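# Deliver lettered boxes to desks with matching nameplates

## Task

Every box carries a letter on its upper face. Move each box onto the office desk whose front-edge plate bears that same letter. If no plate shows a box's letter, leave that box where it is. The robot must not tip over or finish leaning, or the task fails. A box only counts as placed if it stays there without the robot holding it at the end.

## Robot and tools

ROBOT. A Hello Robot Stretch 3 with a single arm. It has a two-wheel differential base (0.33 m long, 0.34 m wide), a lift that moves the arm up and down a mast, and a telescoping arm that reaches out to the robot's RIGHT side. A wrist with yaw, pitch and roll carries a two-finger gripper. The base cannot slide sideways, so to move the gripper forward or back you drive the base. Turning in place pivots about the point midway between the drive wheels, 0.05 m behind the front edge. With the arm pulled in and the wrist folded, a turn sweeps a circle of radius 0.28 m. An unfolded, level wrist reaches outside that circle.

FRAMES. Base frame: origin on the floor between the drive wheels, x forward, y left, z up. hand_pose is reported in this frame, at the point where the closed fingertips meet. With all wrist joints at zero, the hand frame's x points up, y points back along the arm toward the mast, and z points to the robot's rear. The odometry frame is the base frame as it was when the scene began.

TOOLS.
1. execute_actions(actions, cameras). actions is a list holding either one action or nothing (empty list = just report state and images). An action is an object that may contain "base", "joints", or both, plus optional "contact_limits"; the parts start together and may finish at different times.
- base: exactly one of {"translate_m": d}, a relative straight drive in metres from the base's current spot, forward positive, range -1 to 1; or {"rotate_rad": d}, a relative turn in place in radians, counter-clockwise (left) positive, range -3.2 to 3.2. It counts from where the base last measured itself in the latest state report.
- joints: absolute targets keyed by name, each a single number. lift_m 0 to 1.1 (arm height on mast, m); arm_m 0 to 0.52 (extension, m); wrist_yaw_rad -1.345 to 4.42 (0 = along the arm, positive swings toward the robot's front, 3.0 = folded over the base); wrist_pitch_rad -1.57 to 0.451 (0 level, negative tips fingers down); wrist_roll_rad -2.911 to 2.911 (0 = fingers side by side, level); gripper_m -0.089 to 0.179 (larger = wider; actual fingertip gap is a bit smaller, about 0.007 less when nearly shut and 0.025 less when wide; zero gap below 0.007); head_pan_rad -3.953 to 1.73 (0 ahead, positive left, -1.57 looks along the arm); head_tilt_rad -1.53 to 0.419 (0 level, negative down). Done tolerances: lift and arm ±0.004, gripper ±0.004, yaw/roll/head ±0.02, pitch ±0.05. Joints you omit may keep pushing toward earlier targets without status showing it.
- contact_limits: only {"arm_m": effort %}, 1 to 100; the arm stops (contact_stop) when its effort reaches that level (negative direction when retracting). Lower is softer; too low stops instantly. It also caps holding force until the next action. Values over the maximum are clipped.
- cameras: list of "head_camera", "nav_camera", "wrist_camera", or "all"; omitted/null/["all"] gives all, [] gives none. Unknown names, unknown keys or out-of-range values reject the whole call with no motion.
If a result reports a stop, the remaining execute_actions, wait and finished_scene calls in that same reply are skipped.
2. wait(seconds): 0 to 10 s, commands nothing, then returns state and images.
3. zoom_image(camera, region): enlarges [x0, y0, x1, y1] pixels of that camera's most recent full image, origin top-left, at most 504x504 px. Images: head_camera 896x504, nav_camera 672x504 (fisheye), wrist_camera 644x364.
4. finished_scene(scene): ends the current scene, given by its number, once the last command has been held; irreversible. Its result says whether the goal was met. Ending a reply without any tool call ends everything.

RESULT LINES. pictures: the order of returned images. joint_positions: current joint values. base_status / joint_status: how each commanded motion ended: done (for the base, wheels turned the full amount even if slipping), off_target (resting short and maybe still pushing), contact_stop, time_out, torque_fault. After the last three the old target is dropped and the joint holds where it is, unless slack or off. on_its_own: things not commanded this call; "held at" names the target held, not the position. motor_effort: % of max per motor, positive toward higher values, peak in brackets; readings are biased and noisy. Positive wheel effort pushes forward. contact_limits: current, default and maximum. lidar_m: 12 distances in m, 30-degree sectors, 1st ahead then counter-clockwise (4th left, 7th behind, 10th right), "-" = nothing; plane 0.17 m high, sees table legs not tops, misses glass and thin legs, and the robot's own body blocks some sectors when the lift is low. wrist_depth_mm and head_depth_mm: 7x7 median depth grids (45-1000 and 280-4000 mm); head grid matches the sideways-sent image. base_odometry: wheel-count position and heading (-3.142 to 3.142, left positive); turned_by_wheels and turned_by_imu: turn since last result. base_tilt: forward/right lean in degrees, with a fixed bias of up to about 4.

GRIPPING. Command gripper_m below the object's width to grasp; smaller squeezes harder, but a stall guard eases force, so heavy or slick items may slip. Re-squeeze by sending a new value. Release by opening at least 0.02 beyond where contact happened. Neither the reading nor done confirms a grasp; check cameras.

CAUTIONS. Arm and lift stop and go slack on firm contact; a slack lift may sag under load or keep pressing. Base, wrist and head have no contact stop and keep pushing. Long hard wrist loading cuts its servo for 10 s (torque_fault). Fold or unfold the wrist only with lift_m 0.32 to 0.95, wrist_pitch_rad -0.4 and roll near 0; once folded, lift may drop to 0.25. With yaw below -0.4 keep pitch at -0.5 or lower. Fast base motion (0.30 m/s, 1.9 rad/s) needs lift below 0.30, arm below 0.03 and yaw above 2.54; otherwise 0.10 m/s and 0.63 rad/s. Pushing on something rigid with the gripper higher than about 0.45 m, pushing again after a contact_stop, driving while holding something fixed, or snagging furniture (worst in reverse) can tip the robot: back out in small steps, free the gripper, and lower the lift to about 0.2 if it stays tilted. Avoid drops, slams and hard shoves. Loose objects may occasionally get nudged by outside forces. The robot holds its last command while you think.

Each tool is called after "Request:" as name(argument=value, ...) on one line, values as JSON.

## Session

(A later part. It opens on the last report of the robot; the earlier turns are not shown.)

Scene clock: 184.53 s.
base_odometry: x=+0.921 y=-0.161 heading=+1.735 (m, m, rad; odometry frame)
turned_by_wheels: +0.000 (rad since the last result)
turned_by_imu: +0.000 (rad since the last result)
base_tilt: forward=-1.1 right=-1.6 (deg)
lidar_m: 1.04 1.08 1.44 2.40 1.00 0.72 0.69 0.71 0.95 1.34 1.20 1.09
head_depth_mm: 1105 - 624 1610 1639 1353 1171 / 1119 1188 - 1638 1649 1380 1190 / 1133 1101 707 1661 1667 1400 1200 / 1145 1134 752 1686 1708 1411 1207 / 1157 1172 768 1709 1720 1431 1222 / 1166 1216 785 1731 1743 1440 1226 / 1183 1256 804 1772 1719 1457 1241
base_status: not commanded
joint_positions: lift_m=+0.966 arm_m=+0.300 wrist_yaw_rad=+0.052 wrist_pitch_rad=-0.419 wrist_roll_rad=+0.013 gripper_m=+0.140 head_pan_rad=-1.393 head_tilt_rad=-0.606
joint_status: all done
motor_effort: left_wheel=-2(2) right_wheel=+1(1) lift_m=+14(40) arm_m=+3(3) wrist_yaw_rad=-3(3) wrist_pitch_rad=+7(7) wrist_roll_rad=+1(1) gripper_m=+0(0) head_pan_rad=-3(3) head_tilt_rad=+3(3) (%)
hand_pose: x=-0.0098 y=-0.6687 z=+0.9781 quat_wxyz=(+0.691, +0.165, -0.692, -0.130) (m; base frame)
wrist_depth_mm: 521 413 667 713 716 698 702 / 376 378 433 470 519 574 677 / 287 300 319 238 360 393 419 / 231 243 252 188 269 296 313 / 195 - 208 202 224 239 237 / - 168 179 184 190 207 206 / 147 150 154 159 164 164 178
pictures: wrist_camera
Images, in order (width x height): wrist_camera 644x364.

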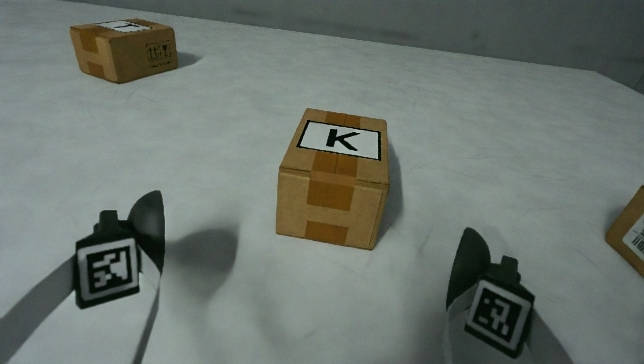

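Request:
execute_actions(actions=[{"base":{"translate_m":-0.012},"joints":{"arm_m":0.39,"lift_m":0.96}}], cameras=[])

Request:
execute_actions(actions=[{"joints":{"lift_m":0.95}}], cameras=["wrist_camera"])

Request:
execute_actions(actions=[{"joints":{"gripper_m":0.045}}], cameras=[])

Request:
execute_actions(actions=[{"joints":{"lift_m":0.985}}], cameras=["wrist_camera"])

Scene clock: 189.57 s.
base_odometry: x=+0.923 y=-0.173 heading=+1.735 (m, m, rad; odometry frame)
turned_by_wheels: +0.000 (rad since the last result)
turned_by_imu: +0.001 (rad since the last result)
base_tilt: forward=-1.0 right=-1.5 (deg)
lidar_m: 1.06 1.09 1.46 2.40 0.98 0.70 0.67 0.70 0.93 1.34 1.21 1.10
head_depth_mm: 1100 - 676 1609 1637 1372 1176 / 1116 1190 661 1633 1663 1379 1186 / 1128 1096 718 1655 1682 1396 1191 / 1141 1137 751 1679 1706 1418 1203 / 1157 1168 767 1706 1720 1420 1217 / 1169 1211 784 1737 1747 1445 1228 / 1182 1254 801 1765 1750 1465 1242
base_status: done
joint_positions: lift_m=+0.961 arm_m=+0.390 wrist_yaw_rad=+0.052 wrist_pitch_rad=-0.419 wrist_roll_rad=+0.013 gripper_m=+0.140 head_pan_rad=-1.393 head_tilt_rad=-0.606
joint_status: all done
motor_effort: left_wheel=-2(6) right_wheel=+1(3) lift_m=+14(10) arm_m=+3(3) wrist_yaw_rad=-2(2) wrist_pitch_rad=+6(7) wrist_roll_rad=+1(1) gripper_m=+1(0) head_pan_rad=-3(3) head_tilt_rad=+4(3) (%)
hand_pose: x=-0.0099 y=-0.7587 z=+0.9731 quat_wxyz=(+0.691, +0.164, -0.692, -0.131) (m; base frame)
wrist_depth_mm: 516 575 621 638 634 611 611 / 303 357 414 457 503 554 635 / 276 288 306 326 352 379 404 / 222 232 233 167 267 284 299 / 189 - 137 136 215 232 241 / - 161 112 116 181 199 199 / 141 144 113 107 157 157 172
pictures: none
No camera images: the call's "cameras" was empty. Leave "cameras" out to get every camera's image.

Scene clock: 190.30 s.
base_odometry: x=+0.923 y=-0.173 heading=+1.735 (m, m, rad; odometry frame)
turned_by_wheels: +0.000 (rad since the last result)
turned_by_imu: +0.000 (rad since the last result)
base_tilt: forward=-1.2 right=-1.6 (deg)
lidar_m: 1.06 1.09 1.46 2.40 0.98 0.70 0.67 0.70 0.93 1.34 1.21 1.10
head_depth_mm: 1106 - 670 1597 1635 1369 1176 / 1121 1198 659 1624 1654 1382 1186 / 1127 1101 720 1649 1685 1405 1199 / 1143 1139 753 1675 1697 1408 1209 / 1157 1172 768 1715 1722 1423 1220 / 1171 1212 784 1740 1737 1448 1229 / 1182 1254 805 1768 1743 1459 1239
base_status: not commanded
joint_positions: lift_m=+0.951 arm_m=+0.390 wrist_yaw_rad=+0.052 wrist_pitch_rad=-0.409 wrist_roll_rad=+0.013 gripper_m=+0.140 head_pan_rad=-1.393 head_tilt_rad=-0.606
joint_status: all done
motor_effort: left_wheel=-2(2) right_wheel=+1(1) lift_m=+11(14) arm_m=+2(3) wrist_yaw_rad=-2(2) wrist_pitch_rad=+3(7) wrist_roll_rad=+1(1) gripper_m=-1(0) head_pan_rad=-3(3) head_tilt_rad=+4(3) (%)
hand_pose: x=-0.0099 y=-0.7599 z=+0.9655 quat_wxyz=(+0.692, +0.161, -0.693, -0.127) (m; base frame)
wrist_depth_mm: 335 571 630 633 632 610 603 / 304 352 406 441 482 560 631 / 264 278 295 317 339 369 397 / 214 222 217 155 256 271 290 / 181 186 126 125 207 223 229 / - 154 104 106 174 - 189 / 135 138 112 106 150 149 164
pictures: wrist_camera
Images, in order (width x height): wrist_camera 644x364.

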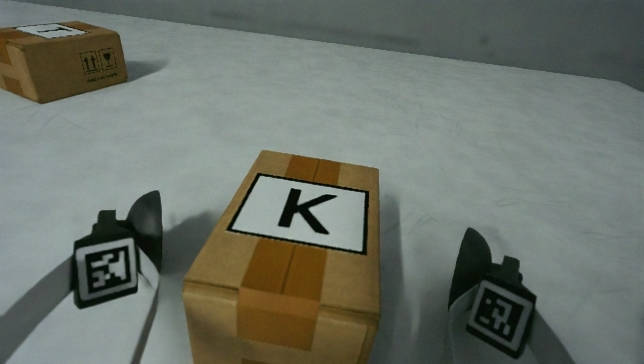

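Scene clock: 191.73 s.
base_odometry: x=+0.923 y=-0.173 heading=+1.735 (m, m, rad; odometry frame)
turned_by_wheels: +0.000 (rad since the last result)
turned_by_imu: +0.000 (rad since the last result)
base_tilt: forward=-1.1 right=-1.4 (deg)
lidar_m: 1.06 1.09 1.47 2.40 0.98 0.71 0.67 0.70 0.93 1.34 1.21 1.10
head_depth_mm: 1104 - 668 1598 1633 1360 1176 / 1114 1191 658 1632 1654 1381 1186 / 1128 1097 731 1651 1674 1400 1193 / 1138 1135 752 1699 1697 1411 1211 / 1153 1183 769 1706 1716 1424 1219 / 1166 1211 787 1737 1744 1450 1226 / 1184 1249 801 1753 1752 1462 1246
base_status: not commanded
joint_positions: lift_m=+0.951 arm_m=+0.390 wrist_yaw_rad=+0.050 wrist_pitch_rad=-0.399 wrist_roll_rad=+0.013 gripper_m=+0.046 head_pan_rad=-1.393 head_tilt_rad=-0.606
joint_status: all done
motor_effort: left_wheel=-1(1) right_wheel=+1(1) lift_m=+12(12) arm_m=+2(2) wrist_yaw_rad=-1(2) wrist_pitch_rad=+0(3) wrist_roll_rad=+1(1) gripper_m=-25(99) head_pan_rad=-3(3) head_tilt_rad=+3(3) (%)
hand_pose: x=-0.0101 y=-0.7611 z=+0.9677 quat_wxyz=(+0.692, +0.157, -0.693, -0.124) (m; base frame)
wrist_depth_mm: 541 611 631 627 625 611 617 / 303 365 426 468 512 579 650 / 272 286 304 327 349 380 415 / 217 228 228 159 263 282 298 / 182 191 129 128 212 223 236 / 157 153 106 108 111 187 194 / - 138 112 108 145 159 164
pictures: none
No camera images: the call's "cameras" was empty. Leave "cameras" out to get every camera's image.

Scene clock: 192.87 s.
base_odometry: x=+0.923 y=-0.173 heading=+1.735 (m, m, rad; odometry frame)
turned_by_wheels: +0.000 (rad since the last result)
turned_by_imu: +0.000 (rad since the last result)
base_tilt: forward=-1.1 right=-1.4 (deg)
lidar_m: 1.06 1.09 1.47 2.39 0.98 0.70 0.67 0.69 0.94 1.34 1.21 1.10
head_depth_mm: 1084 - 701 1607 1634 1372 1177 / 1114 - 683 1625 1651 1385 1185 / 1132 1100 730 1657 1663 1388 1194 / 1141 1136 751 1696 1690 1416 1208 / 1160 1171 766 1713 1709 1426 1221 / 1178 1211 784 1744 1731 1446 1229 / 1187 1257 804 1760 1749 1459 1241
base_status: not commanded
joint_positions: lift_m=+0.984 arm_m=+0.390 wrist_yaw_rad=+0.050 wrist_pitch_rad=-0.419 wrist_roll_rad=+0.013 gripper_m=+0.051 head_pan_rad=-1.393 head_tilt_rad=-0.606
joint_status: all done
on_its_own: gripper_m is held at +0.052, not at your +0.045, by its stall guard, which is still easing
motor_effort: left_wheel=-1(2) right_wheel=+1(1) lift_m=+46(50) arm_m=+2(3) wrist_yaw_rad=-1(1) wrist_pitch_rad=+7(7) wrist_roll_rad=+1(1) gripper_m=-1(26) head_pan_rad=-3(3) head_tilt_rad=+4(4) (%)
hand_pose: x=-0.0102 y=-0.7587 z=+0.9966 quat_wxyz=(+0.691, +0.164, -0.692, -0.131) (m; base frame)
wrist_depth_mm: 597 640 635 632 627 628 611 / 312 399 483 532 570 642 660 / 311 336 360 380 404 439 471 / 256 266 276 165 312 327 351 / 216 228 131 130 255 266 279 / 188 - 107 109 114 224 230 / - 168 111 107 176 191 197
pictures: wrist_camera
Images, in order (width x height): wrist_camera 644x364.

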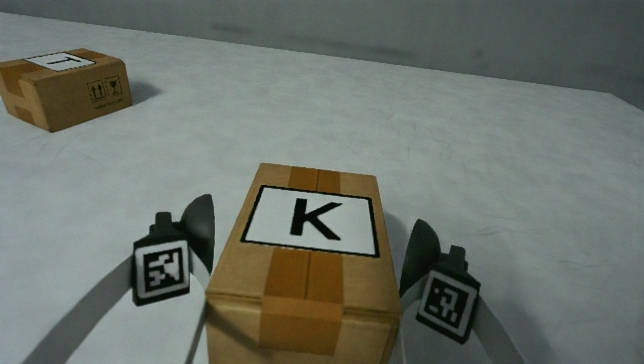

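Request:
execute_actions(actions=[{"joints":{"arm_m":0.12,"gripper_m":0.049}}], cameras=["wrist_camera"])

Request:
execute_actions(actions=[{"base":{"rotate_rad":1.22},"joints":{"arm_m":0,"lift_m":0.7,"wrist_yaw_rad":2.7}}], cameras=[])

Request:
execute_actions(actions=[{"base":{"translate_m":0.33},"joints":{"lift_m":0.29}}], cameras=[])

Request:
execute_actions(actions=[{"base":{"translate_m":0.82}}], cameras=[])

Request:
execute_actions(actions=[{"base":{"translate_m":0.82}}], cameras=[])

Request:
execute_actions(actions=[{"base":{"rotate_rad":-1.23}}], cameras=["wrist_camera"])

Scene clock: 199.23 s.
base_odometry: x=+0.923 y=-0.173 heading=+1.735 (m, m, rad; odometry frame)
turned_by_wheels: +0.000 (rad since the last result)
turned_by_imu: +0.001 (rad since the last result)
base_tilt: forward=-1.0 right=-1.5 (deg)
lidar_m: 1.06 1.09 1.47 2.40 0.98 0.71 0.67 0.70 0.94 1.34 1.21 1.11
head_depth_mm: 1110 1034 - - 1555 1367 1173 / 1113 1068 - - 1610 1382 1188 / 1130 1100 739 1701 1663 1395 1189 / 1147 1137 750 1694 1691 1409 1210 / 1153 1167 768 1718 1719 1432 1221 / 1166 1212 786 1734 1752 1439 1230 / 1183 1255 804 1764 1748 1457 1237
base_status: not commanded
joint_positions: lift_m=+0.984 arm_m=+0.120 wrist_yaw_rad=+0.050 wrist_pitch_rad=-0.420 wrist_roll_rad=+0.013 gripper_m=+0.053 head_pan_rad=-1.393 head_tilt_rad=-0.606
joint_status: gripper_m off_target (ended at +0.053, target +0.049); the others done
motor_effort: left_wheel=-1(2) right_wheel=+1(1) lift_m=+46(46) arm_m=-2(3) wrist_yaw_rad=-1(0) wrist_pitch_rad=+7(7) wrist_roll_rad=+1(1) gripper_m=-21(43) head_pan_rad=-3(3) head_tilt_rad=+3(3) (%)
hand_pose: x=-0.0102 y=-0.4890 z=+0.9964 quat_wxyz=(+0.691, +0.164, -0.692, -0.131) (m; base frame)
wrist_depth_mm: 608 601 734 843 855 837 811 / 418 450 479 526 580 646 748 / 323 341 356 382 412 378 429 / 260 271 279 165 314 325 327 / - 254 131 131 254 266 277 / - - 107 108 114 254 254 / - - 111 107 877 - 743
pictures: wrist_camera
Images, in order (width x height): wrist_camera 644x364.

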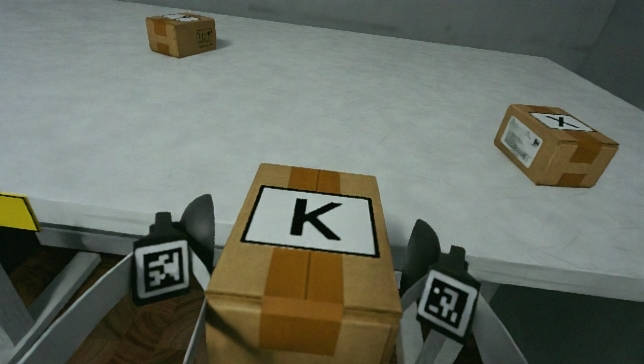

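Scene clock: 202.67 s.
base_odometry: x=+0.923 y=-0.173 heading=+2.955 (m, m, rad; odometry frame)
turned_by_wheels: +1.220 (rad since the last result)
turned_by_imu: +1.234 (rad since the last result)
base_tilt: forward=-1.1 right=-1.7 (deg)
lidar_m: 1.79 1.68 0.84 0.68 0.68 0.74 0.97 1.34 1.21 1.06 1.05 1.16
head_depth_mm: 977 1086 1253 1453 1603 1364 1175 / 959 1067 1215 1398 1574 1376 1212 / 926 1038 1172 1347 1544 1404 1226 / 906 1013 1140 1303 1531 1414 1208 / 887 990 1109 1264 1472 1432 1219 / 870 963 1076 1230 1423 1444 1234 / 850 941 1046 1188 1377 1455 1237
base_status: done
joint_positions: lift_m=+0.701 arm_m=+0.000 wrist_yaw_rad=+2.697 wrist_pitch_rad=-0.420 wrist_roll_rad=+0.013 gripper_m=+0.053 head_pan_rad=-1.393 head_tilt_rad=-0.606
joint_status: all done
motor_effort: left_wheel=-2(6) right_wheel=+1(6) lift_m=+15(41) arm_m=-1(3) wrist_yaw_rad=+2(9) wrist_pitch_rad=+7(7) wrist_roll_rad=+1(1) gripper_m=-21(21) head_pan_rad=-3(3) head_tilt_rad=+4(3) (%)
hand_pose: x=+0.0751 y=+0.0571 z=+0.7128 quat_wxyz=(+0.297, +0.711, -0.010, +0.638) (m; base frame)
wrist_depth_mm: 548 650 739 965 - - - / 593 689 826 - - - - / 613 718 886 - - - - / 665 783 905 164 - - - / 752 796 131 131 - - - / - - 107 109 114 - - / - 823 110 107 884 929 973
pictures: none
No camera images: the call's "cameras" was empty. Leave "cameras" out to get every camera's image.

Scene clock: 207.23 s.
base_odometry: x=+0.599 y=-0.112 heading=+2.955 (m, m, rad; odometry frame)
turned_by_wheels: +0.000 (rad since the last result)
turned_by_imu: +0.003 (rad since the last result)
base_tilt: forward=-1.3 right=-1.4 (deg)
lidar_m: 2.11 1.96 0.99 0.80 0.79 0.87 1.30 1.64 1.16 0.95 0.94 1.03
head_depth_mm: 856 963 1097 1273 1514 1367 1178 / 837 940 1065 1233 1450 1374 1184 / 817 913 1039 1190 1408 1393 1196 / 804 890 1007 1151 1354 1416 1205 / 782 868 980 1119 1299 1421 1221 / 765 845 947 1081 1261 1403 1235 / 747 827 929 1058 1228 1387 1244
base_status: done
joint_positions: lift_m=+0.291 arm_m=+0.000 wrist_yaw_rad=+2.698 wrist_pitch_rad=-0.420 wrist_roll_rad=+0.013 gripper_m=+0.053 head_pan_rad=-1.393 head_tilt_rad=-0.606
joint_status: all done
motor_effort: left_wheel=-1(3) right_wheel=+1(4) lift_m=+15(15) arm_m=-1(1) wrist_yaw_rad=+2(4) wrist_pitch_rad=+7(7) wrist_roll_rad=+1(1) gripper_m=-22(21) head_pan_rad=-3(3) head_tilt_rad=+3(3) (%)
hand_pose: x=+0.0750 y=+0.0571 z=+0.3028 quat_wxyz=(+0.297, +0.711, -0.010, +0.638) (m; base frame)
wrist_depth_mm: 630 735 851 - - - - / 661 789 962 - - - - / 705 788 878 944 - - - / 655 676 697 164 776 821 873 / 548 575 131 131 627 683 698 / - - 106 109 114 568 571 / - - 108 107 436 479 492
pictures: none
No camera images: the call's "cameras" was empty. Leave "cameras" out to get every camera's image.

Scene clock: 211.73 s.
base_odometry: x=-0.207 y=+0.040 heading=+2.955 (m, m, rad; odometry frame)
turned_by_wheels: +0.000 (rad since the last result)
turned_by_imu: +0.006 (rad since the last result)
base_tilt: forward=-1.3 right=-1.6 (deg)
lidar_m: 1.32 1.32 1.34 1.09 1.09 1.19 1.87 1.58 0.80 0.65 0.64 0.71
head_depth_mm: 574 645 735 855 1023 1262 1178 / 562 628 714 826 983 1204 1185 / 549 612 692 800 943 1148 1199 / 538 597 673 771 909 1101 1208 / 525 582 658 752 880 1049 1206 / 514 571 640 729 848 1009 1181 / 504 557 624 709 819 971 1172
base_status: done
joint_positions: lift_m=+0.291 arm_m=+0.000 wrist_yaw_rad=+2.698 wrist_pitch_rad=-0.420 wrist_roll_rad=+0.013 gripper_m=+0.053 head_pan_rad=-1.393 head_tilt_rad=-0.606
joint_status: not commanded
motor_effort: left_wheel=-2(7) right_wheel=+1(5) lift_m=+15(15) arm_m=-1(1) wrist_yaw_rad=+2(3) wrist_pitch_rad=+7(7) wrist_roll_rad=+1(1) gripper_m=-21(21) head_pan_rad=-3(3) head_tilt_rad=+3(3) (%)
hand_pose: x=+0.0749 y=+0.0572 z=+0.3028 quat_wxyz=(+0.296, +0.711, -0.010, +0.638) (m; base frame)
wrist_depth_mm: 860 - - - - - 965 / 911 - - - - - - / 820 849 879 937 - - - / 663 672 690 165 795 833 872 / 548 582 131 131 643 662 704 / - - 106 109 113 575 571 / - - 108 107 446 485 497
pictures: none
No camera images: the call's "cameras" was empty. Leave "cameras" out to get every camera's image.

Scene clock: 216.23 s.
base_odometry: x=-1.012 y=+0.192 heading=+2.955 (m, m, rad; odometry frame)
turned_by_wheels: +0.000 (rad since the last result)
turned_by_imu: +0.006 (rad since the last result)
base_tilt: forward=-1.1 right=-1.5 (deg)
lidar_m: 0.58 0.57 0.62 0.97 1.37 1.52 2.39 0.86 0.52 0.66 1.41 0.72
head_depth_mm: 677 732 788 864 947 1056 1129 / 3062 3450 2742 2003 1567 1345 1189 / 2998 3374 2791 2095 1677 1396 1197 / 2952 3328 2868 2125 1694 1412 1208 / 2912 3268 2927 2155 1715 1427 1219 / 2909 3144 2841 2223 1738 1440 1233 / 2787 2998 2747 2226 1770 1457 1238
base_status: done
joint_positions: lift_m=+0.291 arm_m=+0.000 wrist_yaw_rad=+2.698 wrist_pitch_rad=-0.421 wrist_roll_rad=+0.013 gripper_m=+0.053 head_pan_rad=-1.393 head_tilt_rad=-0.606
joint_status: not commanded
motor_effort: left_wheel=-2(7) right_wheel=+1(5) lift_m=+14(15) arm_m=-1(2) wrist_yaw_rad=+3(3) wrist_pitch_rad=+7(7) wrist_roll_rad=+1(1) gripper_m=-21(21) head_pan_rad=-3(3) head_tilt_rad=+3(3) (%)
hand_pose: x=+0.0749 y=+0.0572 z=+0.3028 quat_wxyz=(+0.296, +0.711, -0.010, +0.638) (m; base frame)
wrist_depth_mm: - - 999 701 576 493 431 / - - - 771 600 509 439 / 797 831 895 805 642 549 457 / 640 671 696 164 650 567 475 / 554 566 131 131 641 577 500 / - - 106 109 114 546 505 / - - 108 107 445 477 491
pictures: none
No camera images: the call's "cameras" was empty. Leave "cameras" out to get every camera's image.

Scene clock: 218.33 s.
base_odometry: x=-1.012 y=+0.192 heading=+1.725 (m, m, rad; odometry frame)
turned_by_wheels: -1.230 (rad since the last result)
turned_by_imu: -1.238 (rad since the last result)
base_tilt: forward=-1.2 right=-1.4 (deg)
lidar_m: 2.41 0.84 0.61 0.58 0.57 0.78 1.37 1.41 1.92 1.49 0.52 0.53
head_depth_mm: 2572 3035 2709 2021 1634 1370 1178 / 2605 3072 2732 2050 1653 1380 1187 / 2666 3043 2794 2100 1682 1402 1198 / 2283 2310 2324 2044 1701 1411 1206 / 1337 1344 1338 1348 1346 1350 1195 / 940 941 939 944 947 952 985 / 726 724 729 729 730 748 912
base_status: done
joint_positions: lift_m=+0.291 arm_m=+0.000 wrist_yaw_rad=+2.698 wrist_pitch_rad=-0.421 wrist_roll_rad=+0.013 gripper_m=+0.053 head_pan_rad=-1.393 head_tilt_rad=-0.606
joint_status: not commanded
motor_effort: left_wheel=+2(9) right_wheel=-2(5) lift_m=+15(15) arm_m=-2(1) wrist_yaw_rad=+2(3) wrist_pitch_rad=+7(7) wrist_roll_rad=+1(1) gripper_m=-21(21) head_pan_rad=-3(4) head_tilt_rad=+3(3) (%)
hand_pose: x=+0.0749 y=+0.0572 z=+0.3028 quat_wxyz=(+0.296, +0.711, -0.010, +0.638) (m; base frame)
wrist_depth_mm: 491 525 575 641 708 805 932 / 509 566 617 685 787 923 - / 549 602 663 750 838 - - / 570 625 666 165 780 818 887 / 552 571 132 131 639 675 701 / - - 106 109 113 570 570 / - - 108 107 444 482 493
pictures: wrist_camera
Images, in order (width x height): wrist_camera 644x364.

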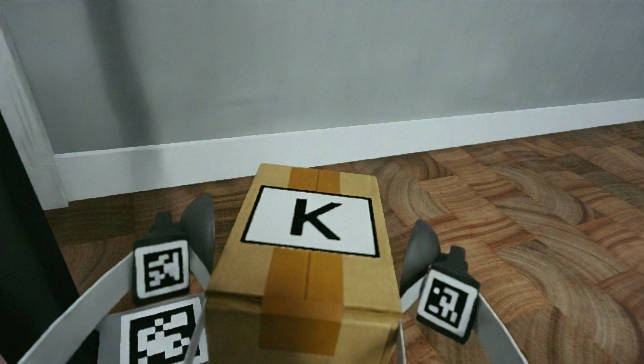

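Request:
execute_actions(actions=[{"base":{"translate_m":1.0}}], cameras=[])

Request:
execute_actions(actions=[{"base":{"rotate_rad":-1.17}}], cameras=[])

Request:
execute_actions(actions=[{"base":{"translate_m":1.0}}], cameras=[])

Request:
execute_actions(actions=[{"base":{"translate_m":1.0}}], cameras=[])

Request:
execute_actions(actions=[{"base":{"rotate_rad":1.16},"joints":{"lift_m":0.55,"head_pan_rad":-1.57}}], cameras=[])

Request:
execute_actions(actions=[{"joints":{"wrist_yaw_rad":0,"arm_m":0.1,"lift_m":0.78}}], cameras=["head_camera","wrist_camera"])

Scene clock: 227.13 s.
base_odometry: x=-1.166 y=+1.181 heading=+1.725 (m, m, rad; odometry frame)
turned_by_wheels: +0.000 (rad since the last result)
turned_by_imu: +0.008 (rad since the last result)
base_tilt: forward=-1.2 right=-1.6 (deg)
lidar_m: 1.73 0.85 0.62 0.60 0.62 0.83 2.24 0.52 0.41 1.25 2.97 2.48
head_depth_mm: 1386 1175 1324 1315 1491 1313 1135 / 2673 2968 2516 2050 1643 1378 1191 / 2709 3010 2801 2099 1677 1402 1193 / 2733 3115 2861 2130 1689 1407 1209 / 2770 3146 2906 2154 1720 1435 1215 / 2864 3203 2967 2185 1733 1447 1226 / 2890 2848 2981 2241 1756 1457 1245
base_status: done
joint_positions: lift_m=+0.291 arm_m=+0.000 wrist_yaw_rad=+2.698 wrist_pitch_rad=-0.421 wrist_roll_rad=+0.013 gripper_m=+0.053 head_pan_rad=-1.393 head_tilt_rad=-0.606
joint_status: not commanded
motor_effort: left_wheel=+1(9) right_wheel=-2(4) lift_m=+15(15) arm_m=-1(2) wrist_yaw_rad=+3(3) wrist_pitch_rad=+7(7) wrist_roll_rad=+1(1) gripper_m=-21(21) head_pan_rad=-3(3) head_tilt_rad=+3(3) (%)
hand_pose: x=+0.0749 y=+0.0572 z=+0.3028 quat_wxyz=(+0.296, +0.711, -0.010, +0.638) (m; base frame)
wrist_depth_mm: 498 530 586 650 729 801 954 / 527 568 637 708 802 885 - / 569 606 675 744 867 - - / 607 633 675 164 769 818 852 / 552 574 131 131 641 669 694 / - - 106 109 114 561 587 / - - 109 107 441 484 491
pictures: none
No camera images: the call's "cameras" was empty. Leave "cameras" out to get every camera's image.

Scene clock: 229.20 s.
base_odometry: x=-1.166 y=+1.181 heading=+0.555 (m, m, rad; odometry frame)
turned_by_wheels: -1.170 (rad since the last result)
turned_by_imu: -1.177 (rad since the last result)
base_tilt: forward=-1.1 right=-1.6 (deg)
lidar_m: 2.97 2.56 1.72 0.99 0.65 0.60 0.60 0.75 1.50 0.61 0.41 1.26
head_depth_mm: 2049 2269 2461 2046 1623 1374 1181 / 2140 2409 2602 2052 1659 1386 1185 / 2256 2525 2712 2091 1622 1327 1191 / 574 628 689 766 860 981 1134 / 495 532 577 628 692 768 865 / 435 464 497 535 580 630 742 / 387 410 435 464 499 577 1173
base_status: done
joint_positions: lift_m=+0.291 arm_m=+0.000 wrist_yaw_rad=+2.698 wrist_pitch_rad=-0.421 wrist_roll_rad=+0.013 gripper_m=+0.053 head_pan_rad=-1.393 head_tilt_rad=-0.606
joint_status: not commanded
motor_effort: left_wheel=+2(8) right_wheel=-2(6) lift_m=+15(14) arm_m=-1(1) wrist_yaw_rad=+3(3) wrist_pitch_rad=+7(7) wrist_roll_rad=+1(1) gripper_m=-21(21) head_pan_rad=-3(3) head_tilt_rad=+4(3) (%)
hand_pose: x=+0.0749 y=+0.0572 z=+0.3028 quat_wxyz=(+0.296, +0.711, -0.010, +0.638) (m; base frame)
wrist_depth_mm: 841 - - - - - - / 832 - - - - - - / 782 823 880 949 - - - / 652 674 704 166 772 822 877 / 559 573 131 131 635 675 687 / - - 106 109 114 562 577 / - - 109 107 444 483 493
pictures: none
No camera images: the call's "cameras" was empty. Leave "cameras" out to get every camera's image.

Scene clock: 234.30 s.
base_odometry: x=-0.316 y=+1.708 heading=+0.555 (m, m, rad; odometry frame)
turned_by_wheels: +0.000 (rad since the last result)
turned_by_imu: +0.008 (rad since the last result)
base_tilt: forward=-1.0 right=-1.5 (deg)
lidar_m: 1.97 1.72 1.31 1.44 1.65 1.52 1.53 0.77 1.02 0.65 1.30 1.81
head_depth_mm: 851 901 628 1148 956 1232 1131 / 715 786 669 1095 968 1279 1163 / 578 642 683 823 952 1213 1198 / 550 623 709 840 1028 1325 1205 / 1040 972 1389 1267 1498 1396 1223 / 1136 1069 1510 1291 1603 1436 1226 / 1217 1113 1539 1349 1665 1460 1240
base_status: done
joint_positions: lift_m=+0.291 arm_m=+0.000 wrist_yaw_rad=+2.698 wrist_pitch_rad=-0.421 wrist_roll_rad=+0.013 gripper_m=+0.053 head_pan_rad=-1.393 head_tilt_rad=-0.606
joint_status: not commanded
motor_effort: left_wheel=+1(9) right_wheel=-1(4) lift_m=+15(16) arm_m=-2(1) wrist_yaw_rad=+2(3) wrist_pitch_rad=+7(7) wrist_roll_rad=+1(1) gripper_m=-21(21) head_pan_rad=-3(4) head_tilt_rad=+3(4) (%)
hand_pose: x=+0.0749 y=+0.0572 z=+0.3028 quat_wxyz=(+0.296, +0.711, -0.010, +0.638) (m; base frame)
wrist_depth_mm: - - - - - - - / - - - - - - - / 796 816 922 930 - - - / 658 669 696 165 773 802 861 / 559 571 131 131 641 657 692 / - - 106 109 114 569 582 / - - 109 107 450 483 506
pictures: none
No camera images: the call's "cameras" was empty. Leave "cameras" out to get every camera's image.

Scene clock: 239.40 s.
base_odometry: x=+0.534 y=+2.235 heading=+0.555 (m, m, rad; odometry frame)
turned_by_wheels: +0.000 (rad since the last result)
turned_by_imu: +0.008 (rad since the last result)
base_tilt: forward=-1.1 right=-1.5 (deg)
lidar_m: 0.98 1.69 1.16 1.63 1.67 2.44 1.73 1.08 1.35 1.01 1.10 1.32
head_depth_mm: 959 992 1375 1271 1541 1367 1179 / 853 945 1084 1254 1487 1378 1186 / 1327 1233 1581 1380 1597 1404 1192 / 1412 1285 1661 1855 1658 1409 1212 / 1482 1352 1717 997 1727 1432 1215 / 1552 1635 1712 974 1493 1439 1230 / 1407 1459 1352 990 801 1433 1248
base_status: done
joint_positions: lift_m=+0.291 arm_m=+0.000 wrist_yaw_rad=+2.698 wrist_pitch_rad=-0.421 wrist_roll_rad=+0.013 gripper_m=+0.053 head_pan_rad=-1.393 head_tilt_rad=-0.606
joint_status: not commanded
motor_effort: left_wheel=+0(7) right_wheel=-1(3) lift_m=+15(15) arm_m=-2(1) wrist_yaw_rad=+2(3) wrist_pitch_rad=+7(7) wrist_roll_rad=+1(1) gripper_m=-21(21) head_pan_rad=-3(3) head_tilt_rad=+4(3) (%)
hand_pose: x=+0.0749 y=+0.0572 z=+0.3028 quat_wxyz=(+0.296, +0.711, -0.010, +0.638) (m; base frame)
wrist_depth_mm: - - - - - - - / - - - - - - - / 790 843 902 965 - - - / 649 689 700 165 759 838 894 / 555 578 131 131 643 666 677 / - - 106 109 114 562 580 / - - 108 107 443 487 491
pictures: none
No camera images: the call's "cameras" was empty. Leave "cameras" out to get every camera's image.

Scene clock: 242.60 s.
base_odometry: x=+0.534 y=+2.235 heading=+1.715 (m, m, rad; odometry frame)
turned_by_wheels: +1.160 (rad since the last result)
turned_by_imu: +1.173 (rad since the last result)
base_tilt: forward=-1.2 right=-1.5 (deg)
lidar_m: 1.16 1.25 1.78 2.43 1.80 1.08 1.34 1.01 1.10 1.32 0.98 1.68
head_depth_mm: 1130 1265 1179 896 769 1370 1173 / 1121 1262 1207 909 772 1382 1191 / 1123 1255 1226 924 767 1396 1202 / 1119 1247 1259 940 772 1413 1212 / 1114 1240 1287 953 784 1425 1218 / 1108 1237 1320 972 776 1448 1234 / 1102 1233 1326 985 777 1385 1214
base_status: done
joint_positions: lift_m=+0.549 arm_m=+0.000 wrist_yaw_rad=+2.698 wrist_pitch_rad=-0.421 wrist_roll_rad=+0.013 gripper_m=+0.053 head_pan_rad=-1.563 head_tilt_rad=-0.605
joint_status: all done
motor_effort: left_wheel=-2(10) right_wheel=+1(5) lift_m=+46(47) arm_m=-1(1) wrist_yaw_rad=+2(2) wrist_pitch_rad=+7(7) wrist_roll_rad=+1(1) gripper_m=-21(21) head_pan_rad=-3(19) head_tilt_rad=+3(3) (%)
hand_pose: x=+0.0749 y=+0.0571 z=+0.5612 quat_wxyz=(+0.296, +0.711, -0.010, +0.638) (m; base frame)
wrist_depth_mm: - - - - - - - / - - - - - - - / - - - - - - - / - - - 164 - - - / 883 922 131 131 - - - / - - 107 109 114 905 919 / - 681 111 107 722 763 757
pictures: none
No camera images: the call's "cameras" was empty. Leave "cameras" out to get every camera's image.

Scene clock: 245.53 s.
base_odometry: x=+0.534 y=+2.235 heading=+1.715 (m, m, rad; odometry frame)
turned_by_wheels: +0.000 (rad since the last result)
turned_by_imu: +0.001 (rad since the last result)
base_tilt: forward=-1.1 right=-1.6 (deg)
lidar_m: 1.16 1.26 1.78 2.44 1.80 1.08 1.33 1.01 1.10 1.32 0.98 1.68
head_depth_mm: 1127 1268 1175 894 747 - 1131 / 1130 1258 1204 911 769 - 1148 / 1114 1257 1237 925 781 - 1171 / 1118 1250 1261 938 792 1404 1207 / 1115 1248 1291 959 786 1419 1223 / 1109 1250 1313 971 774 1445 1226 / 1108 1234 1327 987 781 1381 1215
base_status: not commanded
joint_positions: lift_m=+0.779 arm_m=+0.100 wrist_yaw_rad=+0.003 wrist_pitch_rad=-0.421 wrist_roll_rad=+0.013 gripper_m=+0.053 head_pan_rad=-1.563 head_tilt_rad=-0.605
joint_status: all done
motor_effort: left_wheel=-2(2) right_wheel=+1(1) lift_m=+46(45) arm_m=+2(2) wrist_yaw_rad=-3(4) wrist_pitch_rad=+7(8) wrist_roll_rad=+1(1) gripper_m=-21(21) head_pan_rad=-3(3) head_tilt_rad=+3(3) (%)
hand_pose: x=-0.0209 y=-0.4688 z=+0.7912 quat_wxyz=(+0.687, +0.148, -0.695, -0.148) (m; base frame)
wrist_depth_mm: 693 758 834 857 866 838 858 / 478 505 558 615 675 750 850 / 366 388 410 435 468 501 548 / 302 309 319 164 359 375 405 / 249 263 131 131 292 306 321 / 750 - 107 109 113 257 268 / 859 886 111 107 941 934 828
pictures: head_camera (sideways: a quarter turn clockwise sets it upright), wrist_camera
Images, in order (width x height): head_camera 896x504, wrist_camera 644x364.

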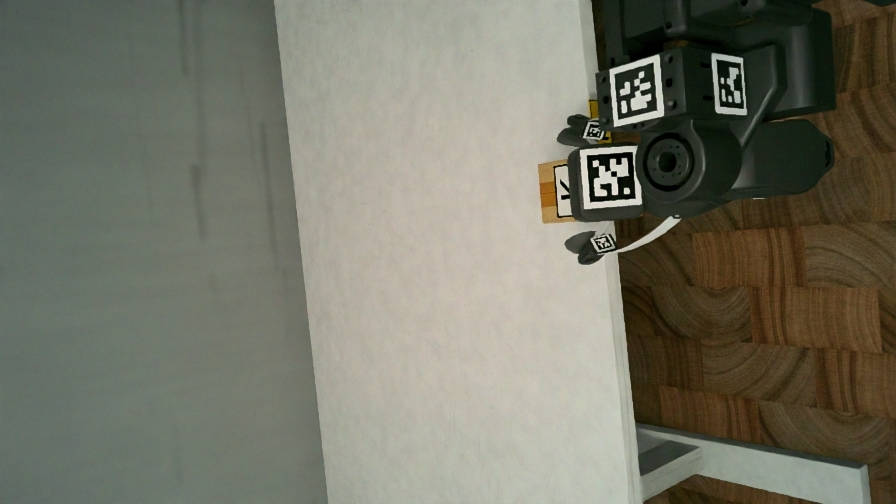

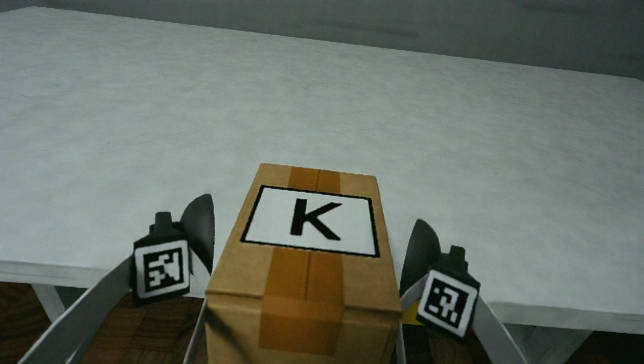

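Same height.

Request:
execute_actions(actions=[{"joints":{"arm_m":0.36,"lift_m":0.76}}], cameras=[])

Request:
execute_actions(actions=[{"joints":{"lift_m":0.725}}], cameras=[])

Request:
execute_actions(actions=[{"joints":{"gripper_m":0.12}}], cameras=[])

Request:
execute_actions(actions=[{"joints":{"arm_m":0.22,"lift_m":0.745}}], cameras=["wrist_camera"])

Scene clock: 251.60 s.
base_odometry: x=+0.534 y=+2.235 heading=+1.715 (m, m, rad; odometry frame)
turned_by_wheels: +0.000 (rad since the last result)
turned_by_imu: +0.001 (rad since the last result)
base_tilt: forward=-1.2 right=-1.5 (deg)
lidar_m: 1.16 1.25 1.77 2.43 1.79 1.08 1.33 1.01 1.10 1.32 0.98 1.68
head_depth_mm: 1130 1268 1178 909 - 1343 1146 / 1127 1257 1206 - 776 1377 1191 / 1119 1254 1235 - 760 1397 1195 / 1116 1250 1257 946 772 1415 1213 / 1113 1243 1288 954 782 1427 1213 / 1111 1235 1312 977 774 1442 1230 / 1104 1236 1324 986 781 1384 1214
base_status: not commanded
joint_positions: lift_m=+0.761 arm_m=+0.360 wrist_yaw_rad=+0.001 wrist_pitch_rad=-0.421 wrist_roll_rad=+0.013 gripper_m=+0.053 head_pan_rad=-1.563 head_tilt_rad=-0.605
joint_status: all done
motor_effort: left_wheel=-1(2) right_wheel=+1(1) lift_m=+15(41) arm_m=+2(2) wrist_yaw_rad=-2(3) wrist_pitch_rad=+7(7) wrist_roll_rad=+1(1) gripper_m=-21(21) head_pan_rad=-3(3) head_tilt_rad=+4(3) (%)
hand_pose: x=-0.0212 y=-0.7287 z=+0.7727 quat_wxyz=(+0.687, +0.148, -0.696, -0.149) (m; base frame)
wrist_depth_mm: 632 649 650 651 648 637 632 / 428 463 498 542 601 658 677 / 334 348 366 390 422 455 487 / 266 278 287 165 323 338 360 / 225 236 131 131 265 274 290 / 196 - 107 109 114 233 240 / - 175 111 107 182 200 205
pictures: none
No camera images: the call's "cameras" was empty. Leave "cameras" out to get every camera's image.

Scene clock: 252.77 s.
base_odometry: x=+0.534 y=+2.235 heading=+1.715 (m, m, rad; odometry frame)
turned_by_wheels: +0.000 (rad since the last result)
turned_by_imu: +0.000 (rad since the last result)
base_tilt: forward=-1.1 right=-1.5 (deg)
lidar_m: 1.16 1.26 1.78 2.43 1.79 1.08 1.33 1.01 1.10 1.32 0.98 1.68
head_depth_mm: 1127 1266 1182 897 763 - 1158 / 1128 1257 1203 981 757 1374 1191 / 1117 1255 1234 - 742 1408 1195 / 1118 1245 1253 962 774 1416 1207 / 1114 1240 1285 956 783 1429 1217 / 1108 1238 1315 971 773 1454 1230 / 1105 1232 1317 985 781 1390 1218
base_status: not commanded
joint_positions: lift_m=+0.726 arm_m=+0.360 wrist_yaw_rad=+0.001 wrist_pitch_rad=-0.419 wrist_roll_rad=+0.013 gripper_m=+0.053 head_pan_rad=-1.563 head_tilt_rad=-0.605
joint_status: all done
motor_effort: left_wheel=-2(2) right_wheel=+1(1) lift_m=+13(12) arm_m=+2(2) wrist_yaw_rad=-2(1) wrist_pitch_rad=+6(7) wrist_roll_rad=+1(1) gripper_m=-21(21) head_pan_rad=-3(3) head_tilt_rad=+3(3) (%)
hand_pose: x=-0.0212 y=-0.7290 z=+0.7382 quat_wxyz=(+0.687, +0.147, -0.696, -0.148) (m; base frame)
wrist_depth_mm: 507 555 625 627 646 637 641 / 349 373 410 440 499 545 605 / 265 280 296 321 338 367 400 / 214 224 228 157 258 277 293 / 183 189 128 128 212 221 233 / 157 - 106 108 113 187 192 / - 140 112 107 146 159 164
pictures: none
No camera images: the call's "cameras" was empty. Leave "cameras" out to get every camera's image.

Scene clock: 253.93 s.
base_odometry: x=+0.534 y=+2.235 heading=+1.715 (m, m, rad; odometry frame)
turned_by_wheels: +0.000 (rad since the last result)
turned_by_imu: +0.000 (rad since the last result)
base_tilt: forward=-1.0 right=-1.5 (deg)
lidar_m: 1.16 1.26 1.78 2.44 1.79 1.08 1.33 1.01 1.10 1.32 0.98 1.67
head_depth_mm: 1130 1262 1177 898 765 - 1152 / 1125 1259 1206 980 758 1381 1188 / 1118 1253 1228 - 745 1391 1194 / 1120 1246 1258 974 773 1413 1207 / 1115 1244 1287 956 782 1418 1220 / 1105 1241 1316 969 772 1450 1233 / 1106 1236 1324 985 781 1389 1214
base_status: not commanded
joint_positions: lift_m=+0.726 arm_m=+0.360 wrist_yaw_rad=+0.001 wrist_pitch_rad=-0.419 wrist_roll_rad=+0.013 gripper_m=+0.120 head_pan_rad=-1.563 head_tilt_rad=-0.605
joint_status: all done
motor_effort: left_wheel=-2(2) right_wheel=+1(1) lift_m=+14(14) arm_m=+2(2) wrist_yaw_rad=-1(2) wrist_pitch_rad=+7(7) wrist_roll_rad=+1(1) gripper_m=+0(92) head_pan_rad=-3(3) head_tilt_rad=+4(3) (%)
hand_pose: x=-0.0212 y=-0.7290 z=+0.7382 quat_wxyz=(+0.687, +0.147, -0.696, -0.148) (m; base frame)
wrist_depth_mm: 502 566 638 636 644 645 631 / 346 372 405 441 480 533 616 / 267 280 298 319 337 366 393 / 216 224 226 158 257 275 293 / 183 191 135 129 210 221 233 / 161 153 109 109 166 188 192 / 134 140 112 107 147 154 164
pictures: none
No camera images: the call's "cameras" was empty. Leave "cameras" out to get every camera's image.

Scene clock: 256.23 s.
base_odometry: x=+0.534 y=+2.235 heading=+1.715 (m, m, rad; odometry frame)
turned_by_wheels: +0.000 (rad since the last result)
turned_by_imu: +0.001 (rad since the last result)
base_tilt: forward=-1.0 right=-1.5 (deg)
lidar_m: 1.16 1.26 1.78 2.44 1.80 1.08 1.33 1.01 1.10 1.32 0.98 1.68
head_depth_mm: 1131 1261 1175 898 762 - 1170 / 1117 1257 1204 911 - 1351 1175 / 1124 1249 1235 919 - 1369 1193 / 1118 1247 1257 939 765 1408 1209 / 1111 1246 1288 951 782 1414 1218 / 1107 1239 1313 968 774 1447 1225 / 1105 1230 1325 988 779 1389 1213
base_status: not commanded
joint_positions: lift_m=+0.744 arm_m=+0.220 wrist_yaw_rad=+0.001 wrist_pitch_rad=-0.419 wrist_roll_rad=+0.013 gripper_m=+0.120 head_pan_rad=-1.563 head_tilt_rad=-0.605
joint_status: all done
motor_effort: left_wheel=-2(2) right_wheel=+1(1) lift_m=+46(43) arm_m=-1(2) wrist_yaw_rad=-2(2) wrist_pitch_rad=+7(6) wrist_roll_rad=+1(1) gripper_m=+1(1) head_pan_rad=-3(2) head_tilt_rad=+3(3) (%)
hand_pose: x=-0.0212 y=-0.5895 z=+0.7567 quat_wxyz=(+0.687, +0.147, -0.696, -0.148) (m; base frame)
wrist_depth_mm: 569 632 736 748 757 750 744 / 392 419 455 505 548 612 682 / 306 315 335 246 385 420 442 / 246 257 268 241 296 315 335 / 204 215 220 229 242 252 262 / 181 174 189 196 199 212 219 / 153 159 164 168 173 176 186
pictures: wrist_camera
Images, in order (width x height): wrist_camera 644x364.

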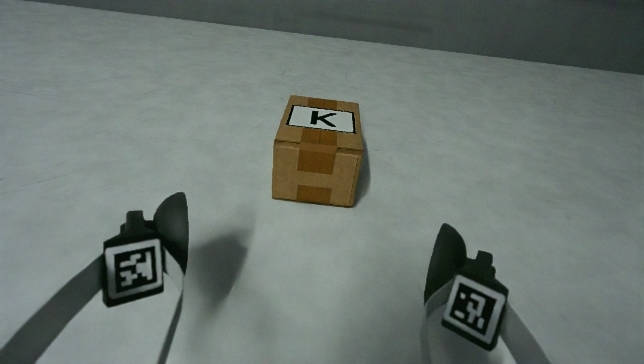

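Request:
finished_scene(scene=2)

The scene is finished: the task was done.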